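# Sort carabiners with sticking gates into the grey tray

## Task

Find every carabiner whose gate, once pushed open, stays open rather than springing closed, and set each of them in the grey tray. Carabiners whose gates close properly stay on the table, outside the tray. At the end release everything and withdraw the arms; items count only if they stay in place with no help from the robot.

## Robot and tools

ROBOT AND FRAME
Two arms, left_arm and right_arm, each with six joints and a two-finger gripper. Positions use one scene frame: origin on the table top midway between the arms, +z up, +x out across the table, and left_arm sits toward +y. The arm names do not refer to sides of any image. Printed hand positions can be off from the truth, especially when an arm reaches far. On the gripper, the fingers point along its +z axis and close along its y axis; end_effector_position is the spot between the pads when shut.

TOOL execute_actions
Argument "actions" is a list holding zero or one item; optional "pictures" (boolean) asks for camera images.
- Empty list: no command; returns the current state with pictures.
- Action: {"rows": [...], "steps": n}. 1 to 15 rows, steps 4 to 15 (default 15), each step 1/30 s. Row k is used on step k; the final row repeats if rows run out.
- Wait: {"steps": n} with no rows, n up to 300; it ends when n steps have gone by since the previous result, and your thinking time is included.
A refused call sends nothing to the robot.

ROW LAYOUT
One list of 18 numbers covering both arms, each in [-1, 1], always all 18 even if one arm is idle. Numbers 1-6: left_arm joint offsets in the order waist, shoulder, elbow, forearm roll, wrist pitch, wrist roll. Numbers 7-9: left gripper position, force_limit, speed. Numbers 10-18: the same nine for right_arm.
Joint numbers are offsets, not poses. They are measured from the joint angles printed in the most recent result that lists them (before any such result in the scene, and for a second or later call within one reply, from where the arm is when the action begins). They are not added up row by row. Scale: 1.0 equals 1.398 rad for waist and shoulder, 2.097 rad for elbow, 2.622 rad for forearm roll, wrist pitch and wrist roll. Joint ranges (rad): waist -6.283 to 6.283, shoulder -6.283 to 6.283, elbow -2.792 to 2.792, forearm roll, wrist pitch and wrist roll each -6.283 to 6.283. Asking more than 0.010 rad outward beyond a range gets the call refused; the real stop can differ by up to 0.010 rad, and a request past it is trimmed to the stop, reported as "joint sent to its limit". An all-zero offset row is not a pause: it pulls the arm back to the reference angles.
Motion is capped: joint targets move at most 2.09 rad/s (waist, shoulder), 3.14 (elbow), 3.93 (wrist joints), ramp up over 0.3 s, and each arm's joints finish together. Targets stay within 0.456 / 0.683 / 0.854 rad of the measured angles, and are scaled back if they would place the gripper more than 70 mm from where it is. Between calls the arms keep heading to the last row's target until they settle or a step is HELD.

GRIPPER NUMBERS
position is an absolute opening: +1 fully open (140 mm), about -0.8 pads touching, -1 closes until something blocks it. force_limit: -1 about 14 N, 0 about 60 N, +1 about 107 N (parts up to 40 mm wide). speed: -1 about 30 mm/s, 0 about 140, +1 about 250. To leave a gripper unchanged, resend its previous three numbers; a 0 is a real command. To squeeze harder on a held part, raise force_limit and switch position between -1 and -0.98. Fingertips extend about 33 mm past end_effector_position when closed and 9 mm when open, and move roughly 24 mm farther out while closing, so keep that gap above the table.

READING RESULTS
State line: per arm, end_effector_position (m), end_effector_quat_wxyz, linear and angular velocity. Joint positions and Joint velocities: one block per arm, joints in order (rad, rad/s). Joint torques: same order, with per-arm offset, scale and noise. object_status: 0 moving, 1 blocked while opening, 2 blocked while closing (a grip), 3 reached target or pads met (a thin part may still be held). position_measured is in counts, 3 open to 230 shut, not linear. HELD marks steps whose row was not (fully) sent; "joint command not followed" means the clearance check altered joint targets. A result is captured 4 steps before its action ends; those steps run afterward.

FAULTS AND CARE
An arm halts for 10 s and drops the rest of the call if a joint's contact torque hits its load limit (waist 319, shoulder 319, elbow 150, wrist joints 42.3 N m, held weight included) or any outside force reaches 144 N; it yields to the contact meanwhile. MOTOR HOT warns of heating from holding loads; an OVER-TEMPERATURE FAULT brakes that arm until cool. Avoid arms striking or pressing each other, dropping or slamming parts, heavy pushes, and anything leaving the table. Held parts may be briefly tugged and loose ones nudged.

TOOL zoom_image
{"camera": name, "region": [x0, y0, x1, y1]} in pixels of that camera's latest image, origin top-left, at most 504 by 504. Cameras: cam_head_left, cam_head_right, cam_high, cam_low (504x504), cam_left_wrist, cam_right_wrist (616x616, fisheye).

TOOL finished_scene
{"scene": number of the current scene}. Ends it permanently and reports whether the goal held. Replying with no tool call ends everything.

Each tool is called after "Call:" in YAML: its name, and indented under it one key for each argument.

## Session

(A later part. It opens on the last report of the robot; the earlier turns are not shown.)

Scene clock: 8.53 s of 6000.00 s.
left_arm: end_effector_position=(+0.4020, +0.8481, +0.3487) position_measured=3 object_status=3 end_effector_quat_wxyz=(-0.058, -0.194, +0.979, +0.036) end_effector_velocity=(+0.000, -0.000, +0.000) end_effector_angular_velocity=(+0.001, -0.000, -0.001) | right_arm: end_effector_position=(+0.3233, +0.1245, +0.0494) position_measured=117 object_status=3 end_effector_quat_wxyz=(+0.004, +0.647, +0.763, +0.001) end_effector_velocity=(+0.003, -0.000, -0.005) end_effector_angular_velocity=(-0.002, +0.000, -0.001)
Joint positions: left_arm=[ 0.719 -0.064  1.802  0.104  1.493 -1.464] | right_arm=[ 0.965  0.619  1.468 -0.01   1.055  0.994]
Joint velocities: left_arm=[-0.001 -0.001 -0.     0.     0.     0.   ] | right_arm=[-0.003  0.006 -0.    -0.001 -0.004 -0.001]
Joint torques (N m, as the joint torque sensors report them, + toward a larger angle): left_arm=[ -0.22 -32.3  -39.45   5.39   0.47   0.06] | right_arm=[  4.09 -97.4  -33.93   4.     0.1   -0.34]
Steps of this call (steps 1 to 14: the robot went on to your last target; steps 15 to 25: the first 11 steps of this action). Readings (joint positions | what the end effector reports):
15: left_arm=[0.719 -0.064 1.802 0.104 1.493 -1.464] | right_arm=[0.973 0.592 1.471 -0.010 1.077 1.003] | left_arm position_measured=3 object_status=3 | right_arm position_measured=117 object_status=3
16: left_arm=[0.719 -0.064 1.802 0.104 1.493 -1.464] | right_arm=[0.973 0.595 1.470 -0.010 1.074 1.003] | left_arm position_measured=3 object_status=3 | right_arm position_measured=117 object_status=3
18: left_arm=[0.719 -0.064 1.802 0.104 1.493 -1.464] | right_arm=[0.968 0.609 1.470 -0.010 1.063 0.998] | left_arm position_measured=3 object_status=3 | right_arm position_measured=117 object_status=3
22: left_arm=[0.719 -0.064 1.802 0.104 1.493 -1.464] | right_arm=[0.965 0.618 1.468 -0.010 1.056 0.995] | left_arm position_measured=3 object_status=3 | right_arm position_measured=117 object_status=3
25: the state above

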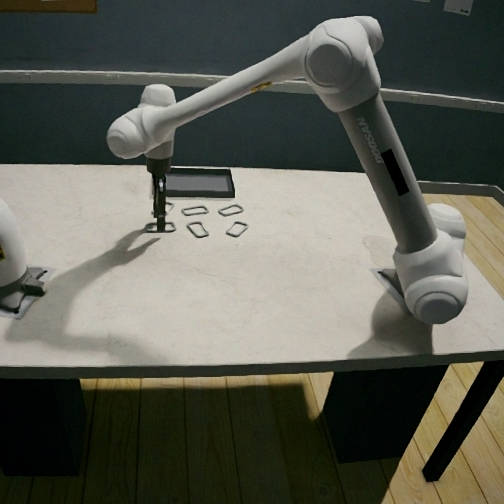

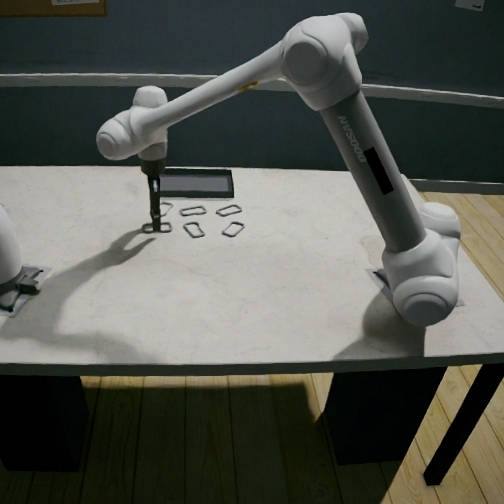

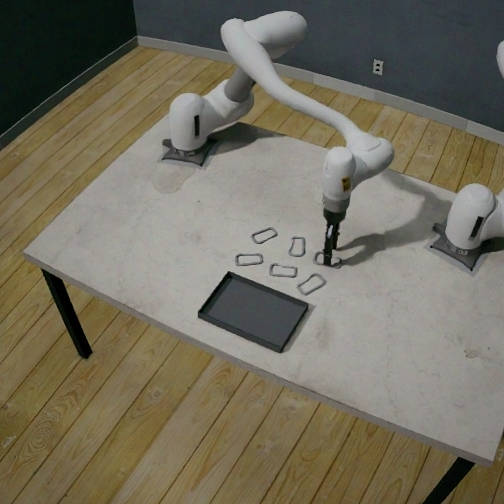

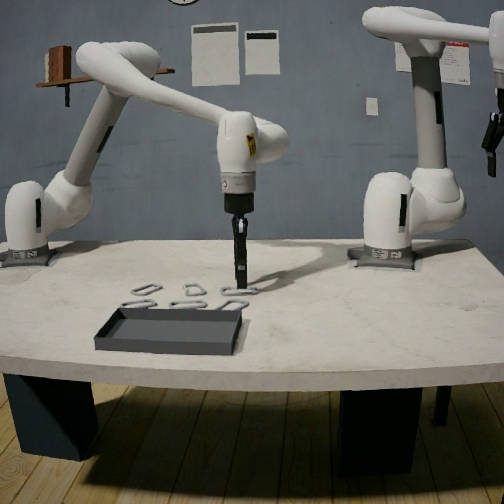

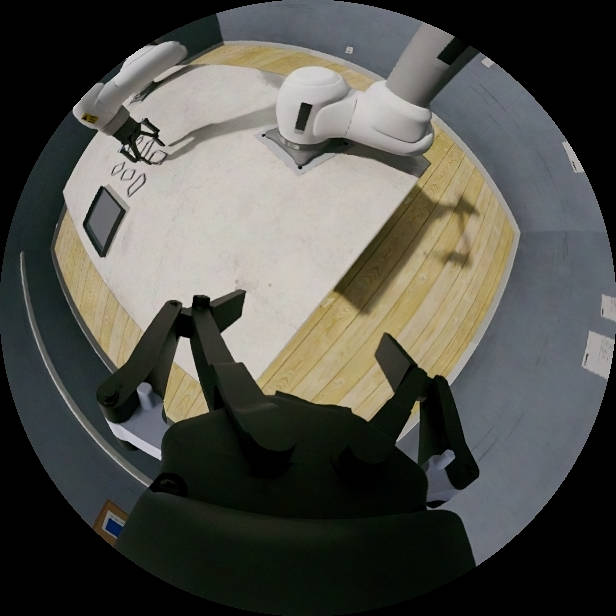

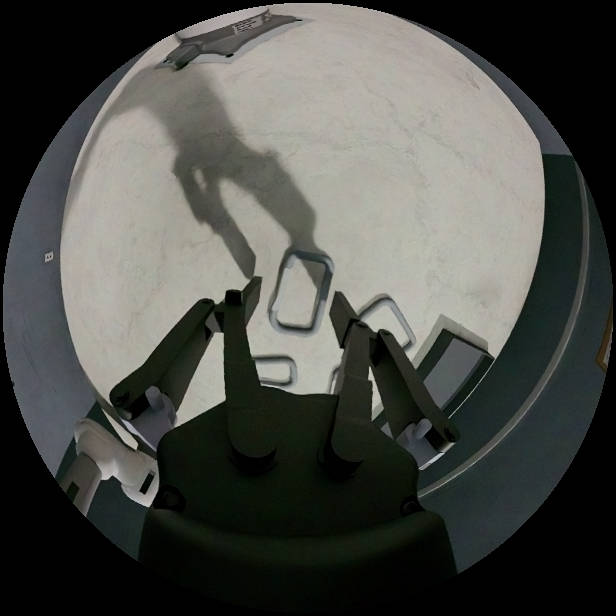

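Call:
execute_actions:
  actions:
    - {"rows":[[0,0,0,0,0,0,1,0,0,0,0.0068,0.0039,0,-0.0067,0,0.1,0,0],[0,0,0,0,0,0,1,0,0,0,0.0068,0.0039,0,-0.0067,0,0.1,0,0],[0,0,0,0,0,0,1,0,0,0,0.0068,0.0039,0,-0.0067,0,0.1,0,0],[0,0,0,0,0,0,1,0,0,0,0.0068,0.0039,0,-0.0067,0,0.1,0,0],[0,0,0,0,0,0,1,0,0,0,0.0068,0.0039,0,-0.0067,0,0.1,0,0],[0,0,0,0,0,0,1,0,0,0,0.0068,0.0039,0,-0.0067,0,0.1,0,0],[0,0,0,0,0,0,1,0,0,0,0.0068,0.0039,0,-0.0067,0,0.1,0,0],[0,0,0,0,0,0,1,0,0,0,0.0068,0.0039,0,-0.0067,0,-0.5,-0.5,0]],"steps":15}

Call:
execute_actions:
  actions:
    - {"steps":14}
  pictures: true

Call:
zoom_image:
  camera: "cam_right_wrist"
  region: [220,210,400,390]

Call:
execute_actions:
  actions:
    - {"rows":[[0,0,0,0,0,0,1,0,0,0,0,0,0,0,0,0.1,0,0]],"steps":15}

Call:
execute_actions:
  actions:
    - {"steps":6}
  pictures: true

Call:
zoom_image:
  camera: "cam_right_wrist"
  region: [220,210,400,390]

Scene clock: 9.17 s of 6000.00 s.
left_arm: end_effector_position=(+0.4020, +0.8481, +0.3487) position_measured=3 object_status=3 end_effector_quat_wxyz=(-0.058, -0.194, +0.979, +0.036) end_effector_velocity=(-0.001, +0.001, +0.001) end_effector_angular_velocity=(+0.001, -0.001, +0.003) | right_arm: end_effector_position=(+0.3234, +0.1244, +0.0377) position_measured=134 object_status=0 end_effector_quat_wxyz=(+0.004, +0.647, +0.763, +0.001) end_effector_velocity=(+0.001, +0.002, +0.002) end_effector_angular_velocity=(+0.006, -0.003, +0.001)
Joint positions: left_arm=[ 0.719 -0.064  1.802  0.104  1.493 -1.464] | right_arm=[ 0.965  0.628  1.476 -0.01   1.038  0.994]
Joint velocities: left_arm=[ 0.002 -0.002  0.     0.    -0.    -0.001] | right_arm=[ 0.    -0.003 -0.    -0.001 -0.004 -0.   ]
Joint torques (N m, as the joint torque sensors report them, + toward a larger angle): left_arm=[ -0.43 -31.83 -39.02   5.48   0.41   0.  ] | right_arm=[  7.63 -76.28 -21.54   5.41   1.31   0.06]
Steps of this call (steps 1 to 4: the last 4 steps of your previous action; steps 5 to 8: the robot went on to your last target; steps 9 to 19: the first 11 steps of this action). Readings (joint positions | what the end effector reports):
9: left_arm=[0.719 -0.064 1.802 0.104 1.493 -1.464] | right_arm=[0.965 0.619 1.468 -0.010 1.055 0.994] | left_arm position_measured=3 object_status=3 | right_arm position_measured=117 object_status=3
10: left_arm=[0.719 -0.064 1.802 0.104 1.493 -1.464] | right_arm=[0.965 0.621 1.469 -0.010 1.051 0.994] | left_arm position_measured=3 object_status=3 | right_arm position_measured=117 object_status=3
12: left_arm=[0.719 -0.064 1.802 0.104 1.493 -1.464] | right_arm=[0.965 0.626 1.474 -0.010 1.043 0.994] | left_arm position_measured=3 object_status=3 | right_arm position_measured=117 object_status=3
16: left_arm=[0.719 -0.064 1.802 0.104 1.493 -1.464] | right_arm=[0.965 0.628 1.476 -0.010 1.038 0.994] | left_arm position_measured=3 object_status=3 | right_arm position_measured=117 object_status=0
19: the state above

Scene clock: 9.63 s of 6000.00 s.
left_arm: end_effector_position=(+0.4020, +0.8481, +0.3487) position_measured=3 object_status=3 end_effector_quat_wxyz=(-0.058, -0.194, +0.979, +0.036) end_effector_velocity=(-0.000, +0.001, -0.000) end_effector_angular_velocity=(-0.000, +0.000, +0.002) | right_arm: end_effector_position=(+0.3234, +0.1244, +0.0376) position_measured=163 object_status=2 end_effector_quat_wxyz=(+0.004, +0.647, +0.763, +0.001) end_effector_velocity=(-0.000, -0.000, -0.001) end_effector_angular_velocity=(-0.001, +0.001, -0.000)
Joint positions: left_arm=[ 0.719 -0.064  1.802  0.104  1.493 -1.464] | right_arm=[ 0.965  0.628  1.476 -0.01   1.038  0.994]
Joint velocities: left_arm=[ 0.002  0.    -0.    -0.    -0.    -0.   ] | right_arm=[ 0.     0.001  0.     0.001  0.    -0.   ]
Joint torques (N m, as the joint torque sensors report them, + toward a larger angle): left_arm=[ -0.31 -31.88 -39.28   5.37   0.46  -0.02] | right_arm=[ 15.32 -50.46  -3.36   8.77   3.    -0.14]
Kept back: nothing.
Steps of this call (steps 1 to 4: the last 4 steps of your previous action; steps 5 to 14: the robot went on to your last target). Readings (joint positions | what the end effector reports):
1: left_arm=[0.719 -0.064 1.802 0.104 1.493 -1.464] | right_arm=[0.965 0.628 1.476 -0.010 1.038 0.994] | left_arm position_measured=3 object_status=3 | right_arm position_measured=142 object_status=0
2: left_arm=[0.719 -0.064 1.802 0.104 1.493 -1.464] | right_arm=[0.965 0.628 1.476 -0.010 1.038 0.994] | left_arm position_measured=3 object_status=3 | right_arm position_measured=150 object_status=0
4: left_arm=[0.719 -0.064 1.802 0.104 1.493 -1.464] | right_arm=[0.965 0.628 1.476 -0.010 1.038 0.994] | left_arm position_measured=3 object_status=3 | right_arm position_measured=162 object_status=0
8: left_arm=[0.719 -0.064 1.802 0.104 1.493 -1.464] | right_arm=[0.965 0.628 1.476 -0.010 1.038 0.994] | left_arm position_measured=3 object_status=3 | right_arm position_measured=163 object_status=0
14: the state above

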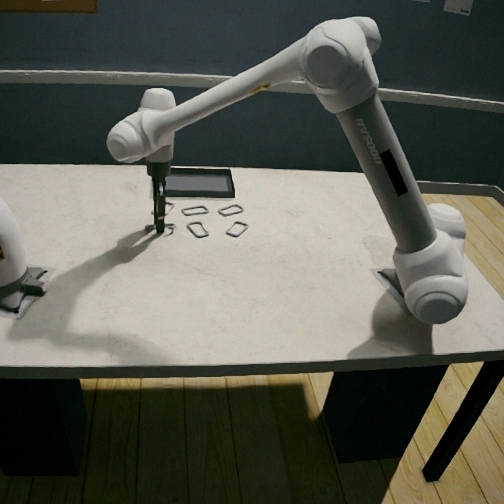

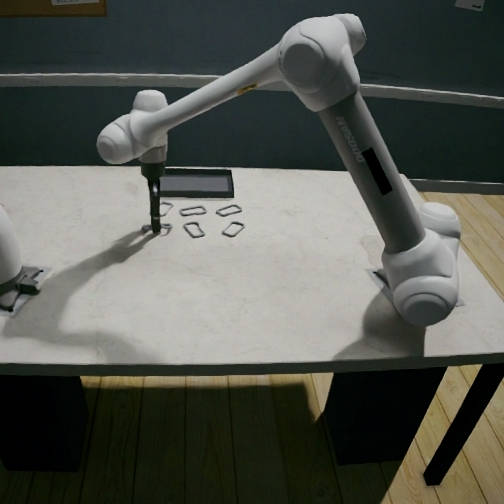

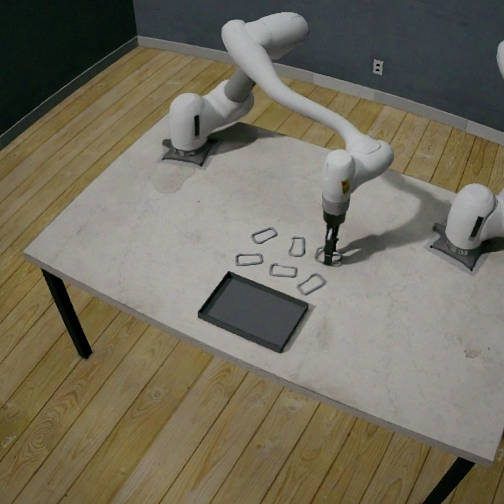

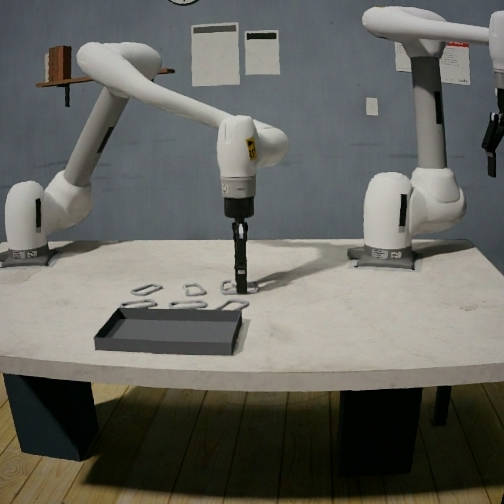

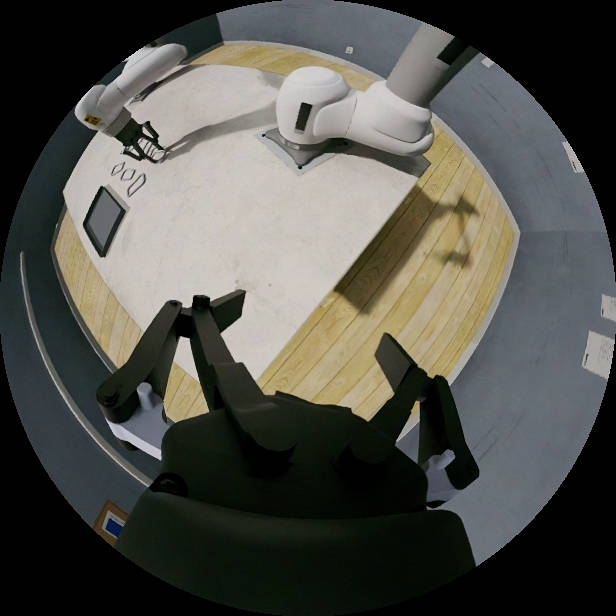

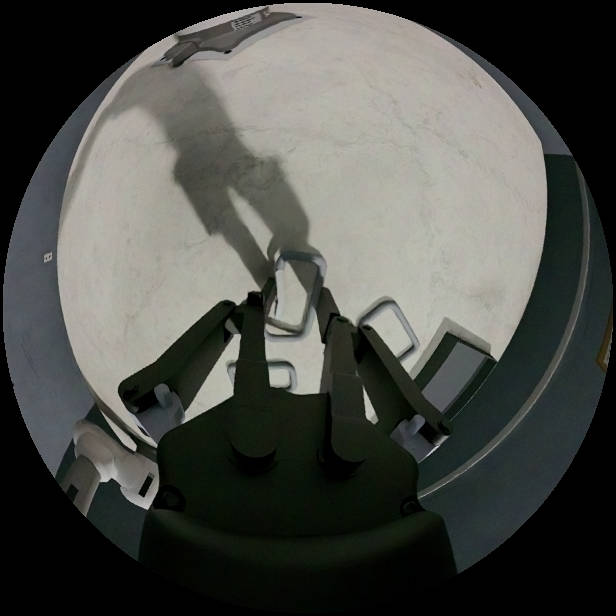

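Region (220, 210, 400, 390) of cam_right_wrist's 616x616 image, scaled by 2.800, with more detail than that image has.

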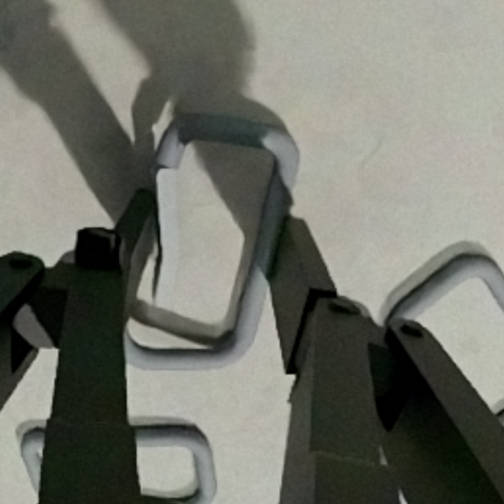

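Scene clock: 10.00 s of 6000.00 s.
left_arm: end_effector_position=(+0.4020, +0.8481, +0.3487) position_measured=3 object_status=3 end_effector_quat_wxyz=(-0.058, -0.194, +0.979, +0.036) end_effector_velocity=(-0.000, +0.000, -0.000) end_effector_angular_velocity=(+0.000, +0.000, +0.001) | right_arm: end_effector_position=(+0.3232, +0.1244, +0.0372) position_measured=117 object_status=0 end_effector_quat_wxyz=(+0.004, +0.647, +0.763, +0.001) end_effector_velocity=(+0.001, +0.000, -0.002) end_effector_angular_velocity=(-0.001, +0.000, -0.001)
Joint positions: left_arm=[ 0.719 -0.064  1.802  0.104  1.493 -1.464] | right_arm=[ 0.965  0.628  1.476 -0.01   1.038  0.994]
Joint velocities: left_arm=[ 0.001  0.     0.     0.     0.    -0.   ] | right_arm=[-0.     0.003 -0.001 -0.    -0.     0.001]
Joint torques (N m, as the joint torque sensors report them, + toward a larger angle): left_arm=[ -1.1  -32.88 -39.22   5.37   0.42   0.09] | right_arm=[  3.35 -98.55 -34.1    3.89  -0.1   -0.39]
Steps of this call (steps 1 to 11: the first 11 steps of this action). Readings (joint positions | what the end effector reports):
1: left_arm=[0.719 -0.064 1.802 0.104 1.493 -1.464] | right_arm=[0.965 0.628 1.476 -0.010 1.038 0.994] | left_arm position_measured=3 object_status=3 | right_arm position_measured=163 object_status=0
2: left_arm=[0.719 -0.064 1.802 0.104 1.493 -1.464] | right_arm=[0.965 0.628 1.476 -0.010 1.038 0.994] | left_arm position_measured=3 object_status=3 | right_arm position_measured=163 object_status=0
4: left_arm=[0.719 -0.064 1.802 0.104 1.493 -1.464] | right_arm=[0.965 0.628 1.477 -0.009 1.038 0.994] | left_arm position_measured=3 object_status=3 | right_arm position_measured=145 object_status=0
8: left_arm=[0.719 -0.064 1.802 0.104 1.493 -1.464] | right_arm=[0.965 0.628 1.476 -0.010 1.038 0.994] | left_arm position_measured=3 object_status=3 | right_arm position_measured=117 object_status=0
11: the state above

Scene clock: 10.20 s of 6000.00 s.
left_arm: end_effector_position=(+0.4020, +0.8481, +0.3487) position_measured=3 object_status=3 end_effector_quat_wxyz=(-0.058, -0.194, +0.979, +0.036) end_effector_velocity=(-0.000, -0.000, +0.000) end_effector_angular_velocity=(+0.000, -0.001, +0.001) | right_arm: end_effector_position=(+0.3232, +0.1244, +0.0374) position_measured=117 object_status=3 end_effector_quat_wxyz=(+0.004, +0.647, +0.763, +0.001) end_effector_velocity=(+0.000, +0.001, +0.002) end_effector_angular_velocity=(+0.002, -0.001, +0.001)
Joint positions: left_arm=[ 0.719 -0.064  1.802  0.104  1.493 -1.464] | right_arm=[ 0.965  0.628  1.476 -0.01   1.038  0.994]
Joint velocities: left_arm=[ 0.    -0.001 -0.    -0.    -0.    -0.   ] | right_arm=[ 0.    -0.002 -0.    -0.    -0.    -0.001]
Joint torques (N m, as the joint torque sensors report them, + toward a larger angle): left_arm=[ -0.76 -31.57 -39.04   5.52   0.4    0.06] | right_arm=[  2.79 -99.3  -34.34   3.69  -0.15  -0.42]
Kept back: nothing.
Steps of this call (steps 1 to 4: the last 4 steps of your previous action; steps 5 to 6: the robot went on to your last target). Readings (joint positions | what the end effector reports):
1: left_arm=[0.719 -0.064 1.802 0.104 1.493 -1.464] | right_arm=[0.965 0.628 1.476 -0.010 1.038 0.994] | left_arm position_measured=3 object_status=3 | right_arm position_measured=117 object_status=0
2: left_arm=[0.719 -0.064 1.802 0.104 1.493 -1.464] | right_arm=[0.965 0.628 1.476 -0.010 1.038 0.994] | left_arm position_measured=3 object_status=3 | right_arm position_measured=117 object_status=0
4: left_arm=[0.719 -0.064 1.802 0.104 1.493 -1.464] | right_arm=[0.965 0.628 1.476 -0.010 1.038 0.994] | left_arm position_measured=3 object_status=3 | right_arm position_measured=117 object_status=3
6: the state above

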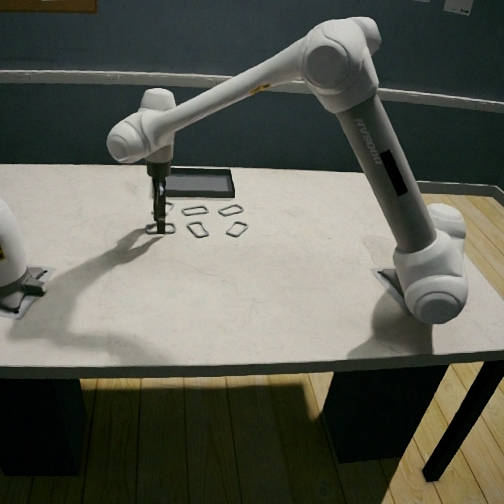

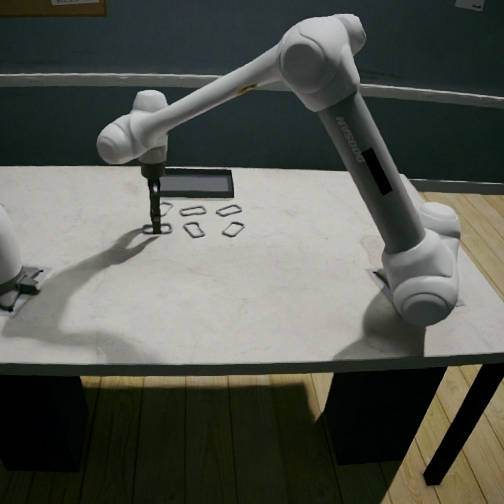

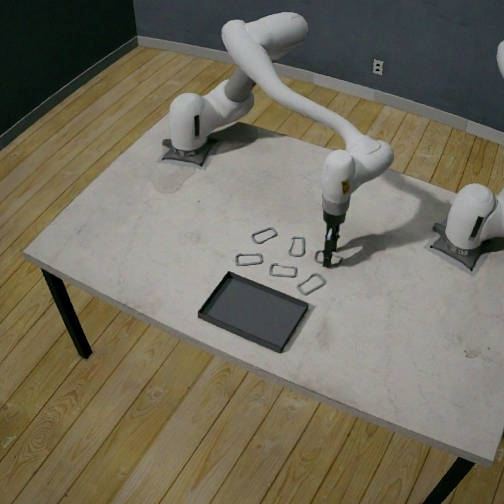

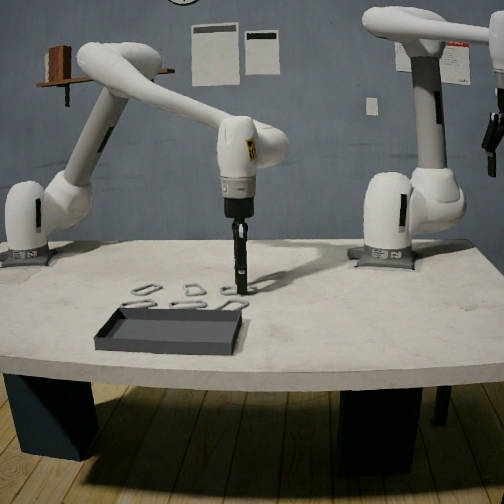

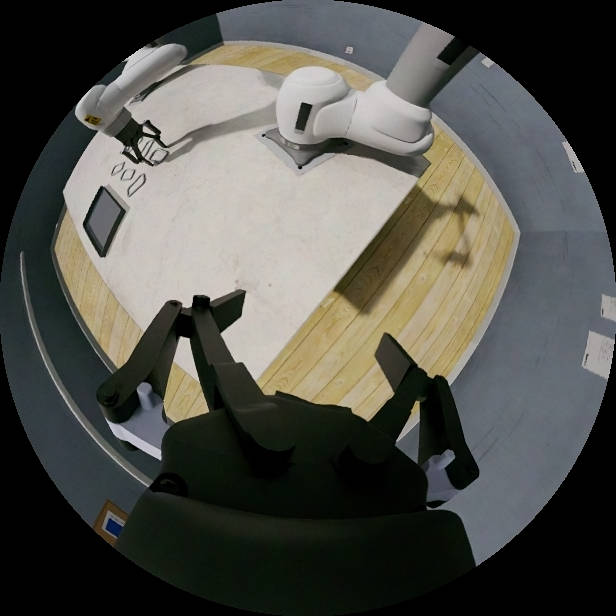

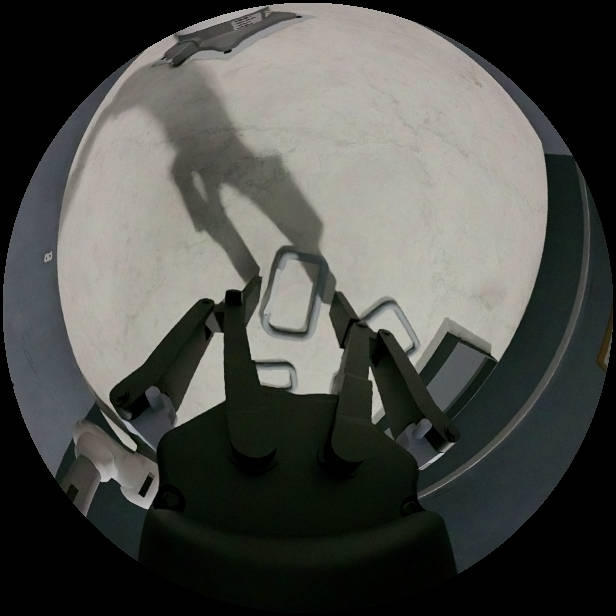

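Region (220, 210, 400, 390) of cam_right_wrist's 616x616 image, scaled by 2.800, with more detail than that image has.

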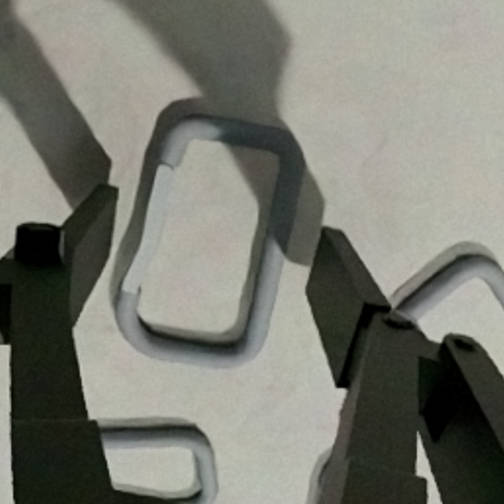

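Call:
execute_actions:
  actions:
    - {"rows":[[0,0,0,0,0,0,1,0,0,-0.0059,-0.0024,0.0069,0,-0.0042,-0.003,0.1,0,0],[0,0,0,0,0,0,1,0,0,-0.0059,-0.0024,0.0069,0,-0.0042,-0.003,0.1,0,0],[0,0,0,0,0,0,1,0,0,-0.0059,-0.0024,0.0069,0,-0.0042,-0.003,0.1,0,0],[0,0,0,0,0,0,1,0,0,-0.0059,-0.0024,0.0069,0,-0.0042,-0.003,0.1,0,0],[0,0,0,0,0,0,1,0,0,-0.0059,-0.0024,0.0069,0,-0.0042,-0.003,0.1,0,0],[0,0,0,0,0,0,1,0,0,-0.0059,-0.0024,0.0069,0,-0.0042,-0.003,0.1,0,0],[0,0,0,0,0,0,1,0,0,-0.0059,-0.0024,0.0069,0,-0.0042,-0.003,0.1,0,0],[0,0,0,0,0,0,1,0,0,-0.0059,-0.0024,0.0069,0,-0.0042,-0.003,-0.5,-0.5,0]],"steps":15}

Call:
execute_actions:
  actions:
    - {"steps":14}
  pictures: true

Call:
zoom_image:
  camera: "cam_right_wrist"
  region: [220,210,400,390]

Call:
execute_actions:
  actions:
    - {"rows":[[0,0,0,0,0,0,1,0,0,0,0,0,0,0,0,0.1,0,0]],"steps":15}

Call:
execute_actions:
  actions:
    - {"steps":6}
  pictures: true

Call:
zoom_image:
  camera: "cam_right_wrist"
  region: [220,210,400,390]

Scene clock: 11.13 s of 6000.00 s.
left_arm: end_effector_position=(+0.4020, +0.8481, +0.3487) position_measured=3 object_status=3 end_effector_quat_wxyz=(-0.058, -0.194, +0.979, +0.036) end_effector_velocity=(+0.000, +0.000, -0.000) end_effector_angular_velocity=(+0.000, +0.001, -0.000) | right_arm: end_effector_position=(+0.3276, +0.1174, +0.0334) position_measured=134 object_status=0 end_effector_quat_wxyz=(+0.004, +0.647, +0.763, +0.001) end_effector_velocity=(+0.000, -0.002, -0.002) end_effector_angular_velocity=(-0.003, +0.000, +0.001)
Joint positions: left_arm=[ 0.719 -0.064  1.802  0.104  1.493 -1.464] | right_arm=[ 0.957  0.625  1.49  -0.01   1.027  0.986]
Joint velocities: left_arm=[-0.     0.001 -0.     0.001 -0.    -0.   ] | right_arm=[-0.001  0.001  0.003 -0.001 -0.001 -0.002]
Joint torques (N m, as the joint torque sensors report them, + toward a larger angle): left_arm=[ -0.1  -32.14 -39.06   5.43   0.37  -0.01] | right_arm=[  3.66 -97.33 -34.28   4.12  -0.58  -0.45]
Steps of this call (steps 1 to 15: the robot went on to your last target; steps 16 to 17: nothing new was sent; steps 18 to 28: the first 11 steps of this action). Readings (joint positions | what the end effector reports):
18: left_arm=[0.719 -0.064 1.802 0.104 1.493 -1.464] | right_arm=[0.965 0.628 1.476 -0.010 1.038 0.994] | left_arm position_measured=3 object_status=3 | right_arm position_measured=117 object_status=3
19: left_arm=[0.719 -0.064 1.802 0.104 1.493 -1.464] | right_arm=[0.963 0.627 1.479 -0.010 1.036 0.993] | left_arm position_measured=3 object_status=3 | right_arm position_measured=117 object_status=3
21: left_arm=[0.719 -0.064 1.802 0.104 1.493 -1.464] | right_arm=[0.959 0.626 1.486 -0.010 1.030 0.989] | left_arm position_measured=3 object_status=3 | right_arm position_measured=117 object_status=3
25: left_arm=[0.719 -0.064 1.802 0.104 1.493 -1.464] | right_arm=[0.957 0.625 1.490 -0.010 1.027 0.987] | left_arm position_measured=3 object_status=3 | right_arm position_measured=117 object_status=0
28: the state above

Scene clock: 11.60 s of 6000.00 s.
left_arm: end_effector_position=(+0.4020, +0.8481, +0.3487) position_measured=3 object_status=3 end_effector_quat_wxyz=(-0.058, -0.194, +0.979, +0.036) end_effector_velocity=(+0.000, +0.000, -0.000) end_effector_angular_velocity=(-0.000, +0.001, +0.001) | right_arm: end_effector_position=(+0.3278, +0.1174, +0.0336) position_measured=178 object_status=2 end_effector_quat_wxyz=(+0.004, +0.647, +0.763, +0.001) end_effector_velocity=(-0.000, -0.000, -0.000) end_effector_angular_velocity=(-0.001, +0.001, +0.001)
Joint positions: left_arm=[ 0.719 -0.064  1.802  0.104  1.493 -1.464] | right_arm=[ 0.956  0.624  1.491 -0.01   1.026  0.986]
Joint velocities: left_arm=[ 0.     0.001  0.     0.     0.    -0.001] | right_arm=[ 0.     0.     0.     0.     0.    -0.001]
Joint torques (N m, as the joint torque sensors report them, + toward a larger angle): left_arm=[ -0.1  -32.79 -39.1    5.49   0.38   0.  ] | right_arm=[  8.93 -64.7  -13.     6.03   2.26  -0.22]
Kept back: nothing.
Steps of this call (steps 1 to 4: the last 4 steps of your previous action; steps 5 to 14: the robot went on to your last target). Readings (joint positions | what the end effector reports):
1: left_arm=[0.719 -0.064 1.802 0.104 1.493 -1.464] | right_arm=[0.957 0.625 1.490 -0.010 1.027 0.986] | left_arm position_measured=3 object_status=3 | right_arm position_measured=142 object_status=0
2: left_arm=[0.719 -0.064 1.802 0.104 1.493 -1.464] | right_arm=[0.957 0.625 1.490 -0.010 1.027 0.986] | left_arm position_measured=3 object_status=3 | right_arm position_measured=150 object_status=0
4: left_arm=[0.719 -0.064 1.802 0.104 1.493 -1.464] | right_arm=[0.956 0.624 1.490 -0.010 1.026 0.986] | left_arm position_measured=3 object_status=3 | right_arm position_measured=165 object_status=0
8: left_arm=[0.719 -0.064 1.802 0.104 1.493 -1.464] | right_arm=[0.956 0.624 1.490 -0.010 1.026 0.986] | left_arm position_measured=3 object_status=3 | right_arm position_measured=178 object_status=0
14: the state above

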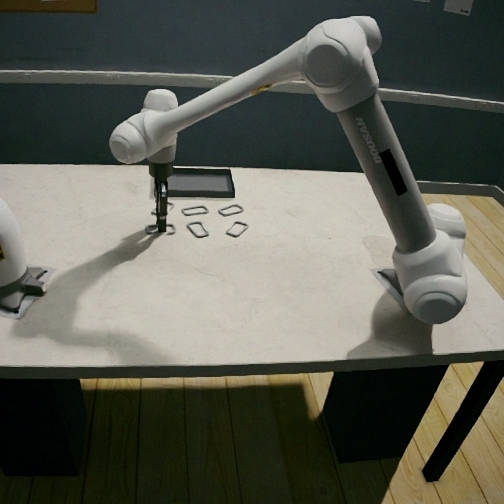

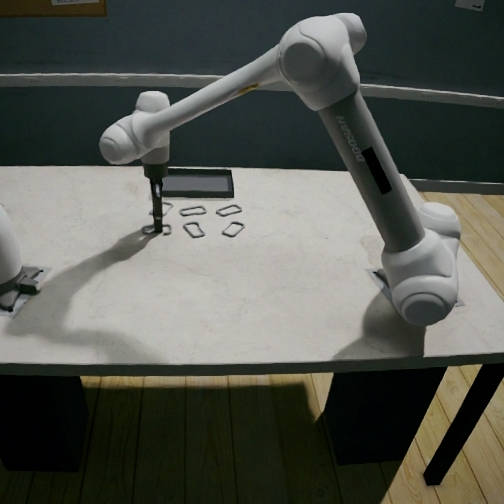

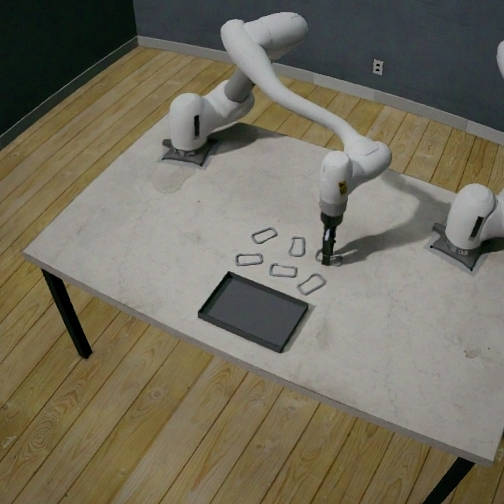

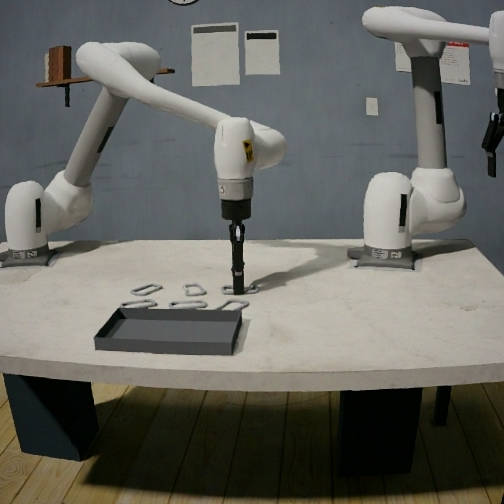

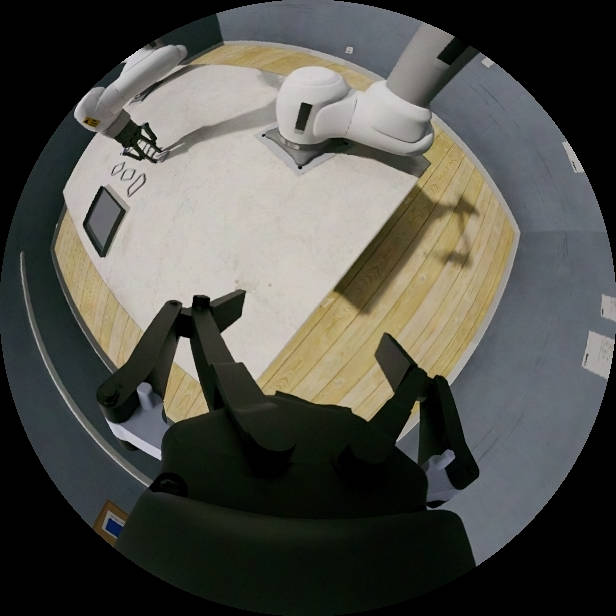

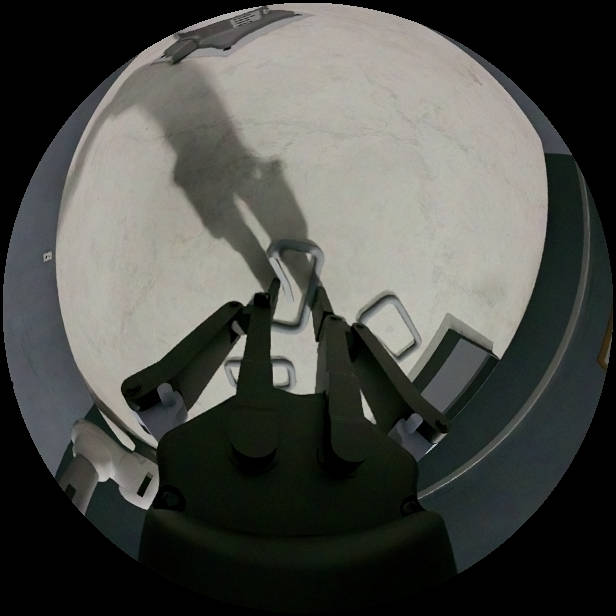

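Region (220, 210, 400, 390) of cam_right_wrist's 616x616 image, scaled by 2.800, with more detail than that image has.

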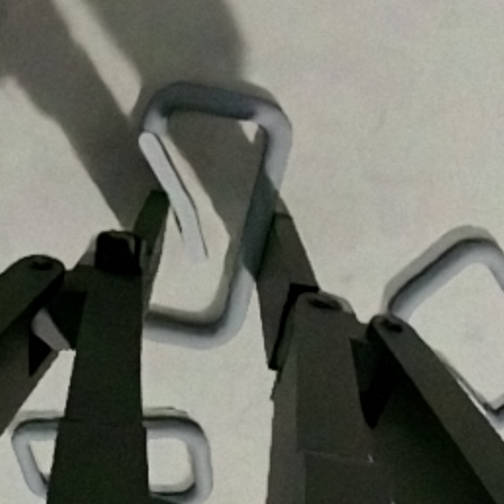

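Scene clock: 11.97 s of 6000.00 s.
left_arm: end_effector_position=(+0.4020, +0.8481, +0.3487) position_measured=3 object_status=3 end_effector_quat_wxyz=(-0.058, -0.194, +0.979, +0.036) end_effector_velocity=(-0.000, +0.000, +0.000) end_effector_angular_velocity=(-0.000, -0.000, -0.000) | right_arm: end_effector_position=(+0.3277, +0.1173, +0.0333) position_measured=117 object_status=0 end_effector_quat_wxyz=(+0.004, +0.647, +0.763, +0.001) end_effector_velocity=(+0.001, +0.001, +0.000) end_effector_angular_velocity=(+0.001, -0.001, -0.001)
Joint positions: left_arm=[ 0.719 -0.064  1.802  0.104  1.493 -1.464] | right_arm=[ 0.956  0.625  1.491 -0.01   1.027  0.986]
Joint velocities: left_arm=[ 0.001 -0.    -0.    -0.    -0.     0.001] | right_arm=[-0.     0.001 -0.001 -0.001 -0.     0.001]
Joint torques (N m, as the joint torque sensors report them, + toward a larger angle): left_arm=[  0.62 -32.28 -39.26   5.42   0.39   0.02] | right_arm=[   3.32 -100.08  -35.34    3.65    0.09   -0.31]
Steps of this call (steps 1 to 11: the first 11 steps of this action). Readings (joint positions | what the end effector reports):
1: left_arm=[0.719 -0.064 1.802 0.104 1.493 -1.464] | right_arm=[0.956 0.624 1.491 -0.010 1.026 0.986] | left_arm position_measured=3 object_status=3 | right_arm position_measured=178 object_status=0
2: left_arm=[0.719 -0.064 1.802 0.104 1.493 -1.464] | right_arm=[0.956 0.624 1.491 -0.010 1.027 0.986] | left_arm position_measured=3 object_status=3 | right_arm position_measured=178 object_status=0
4: left_arm=[0.719 -0.064 1.802 0.104 1.493 -1.464] | right_arm=[0.956 0.625 1.491 -0.010 1.027 0.986] | left_arm position_measured=3 object_status=3 | right_arm position_measured=160 object_status=0
8: left_arm=[0.719 -0.064 1.802 0.104 1.493 -1.464] | right_arm=[0.956 0.625 1.491 -0.010 1.027 0.986] | left_arm position_measured=3 object_status=3 | right_arm position_measured=129 object_status=0
11: the state above

Scene clock: 12.17 s of 6000.00 s.
left_arm: end_effector_position=(+0.4020, +0.8481, +0.3487) position_measured=3 object_status=3 end_effector_quat_wxyz=(-0.058, -0.194, +0.979, +0.036) end_effector_velocity=(-0.000, +0.001, -0.000) end_effector_angular_velocity=(-0.000, +0.001, -0.000) | right_arm: end_effector_position=(+0.3278, +0.1174, +0.0335) position_measured=117 object_status=3 end_effector_quat_wxyz=(+0.004, +0.647, +0.763, +0.001) end_effector_velocity=(-0.000, +0.000, +0.001) end_effector_angular_velocity=(+0.002, -0.001, -0.001)
Joint positions: left_arm=[ 0.719 -0.064  1.802  0.104  1.493 -1.464] | right_arm=[ 0.956  0.625  1.491 -0.01   1.027  0.986]
Joint velocities: left_arm=[0.001 0.    0.    0.    0.    0.001] | right_arm=[ 0.    -0.002  0.     0.    -0.     0.001]
Joint torques (N m, as the joint torque sensors report them, + toward a larger angle): left_arm=[ -0.06 -32.01 -39.01   5.44   0.36  -0.02] | right_arm=[  3.01 -98.91 -34.52   3.97  -0.18  -0.14]
Kept back: nothing.
Steps of this call (steps 1 to 4: the last 4 steps of your previous action; steps 5 to 6: the robot went on to your last target). Readings (joint positions | what the end effector reports):
1: left_arm=[0.719 -0.064 1.802 0.104 1.493 -1.464] | right_arm=[0.956 0.625 1.491 -0.010 1.027 0.986] | left_arm position_measured=3 object_status=3 | right_arm position_measured=117 object_status=0
2: left_arm=[0.719 -0.064 1.802 0.104 1.493 -1.464] | right_arm=[0.956 0.625 1.491 -0.010 1.027 0.986] | left_arm position_measured=3 object_status=3 | right_arm position_measured=117 object_status=0
4: left_arm=[0.719 -0.064 1.802 0.104 1.493 -1.464] | right_arm=[0.956 0.625 1.491 -0.010 1.027 0.986] | left_arm position_measured=3 object_status=3 | right_arm position_measured=117 object_status=0
6: the state above

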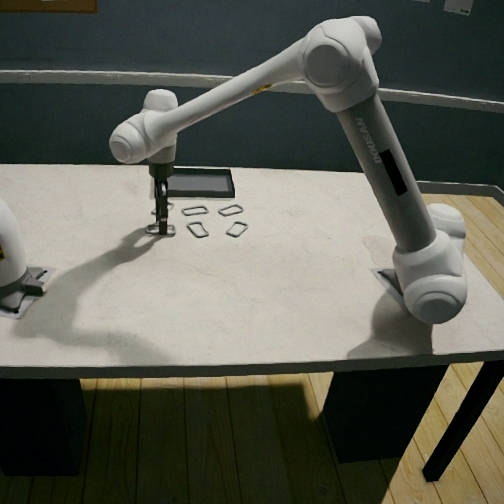

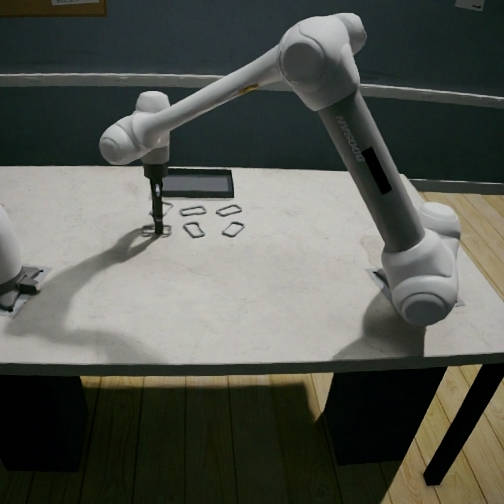

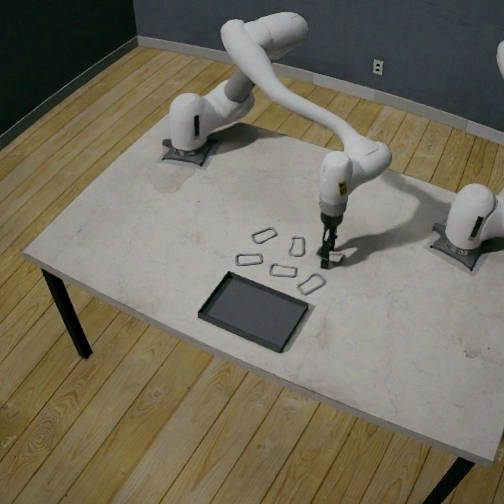

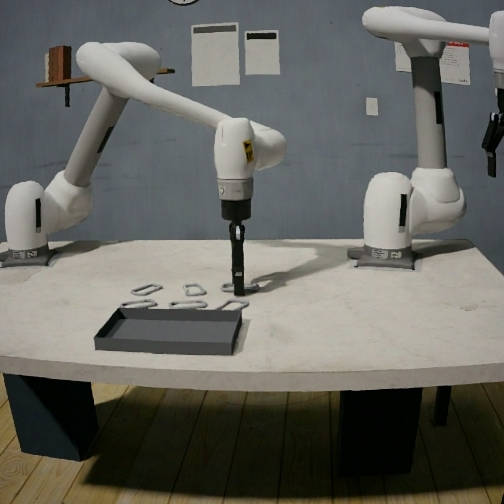

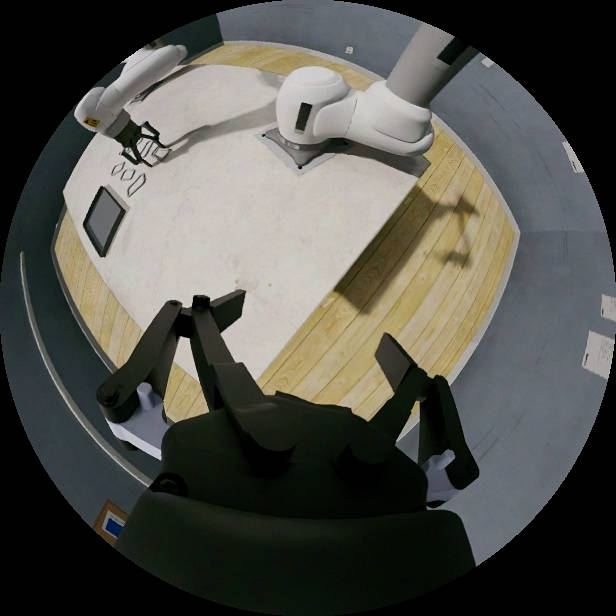

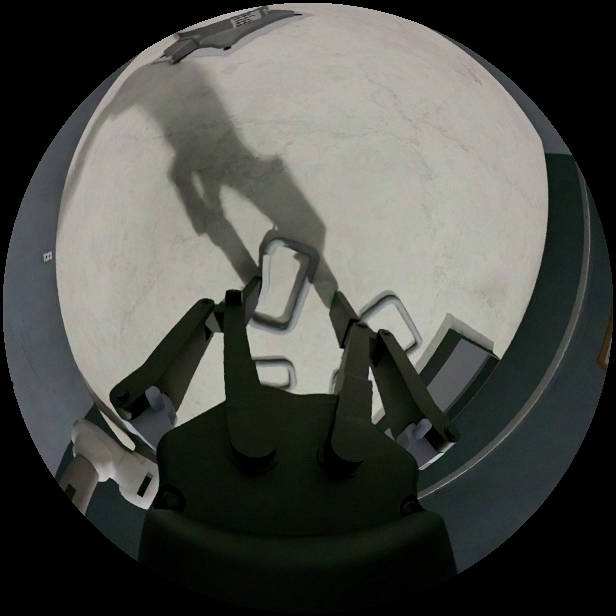

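Region (220, 210, 400, 390) of cam_right_wrist's 616x616 image, scaled by 2.800, with more detail than that image has.

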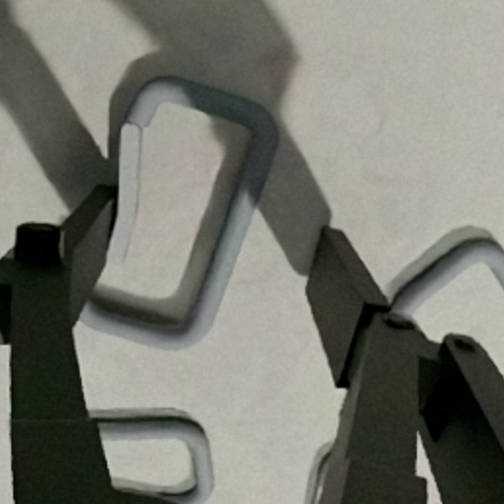

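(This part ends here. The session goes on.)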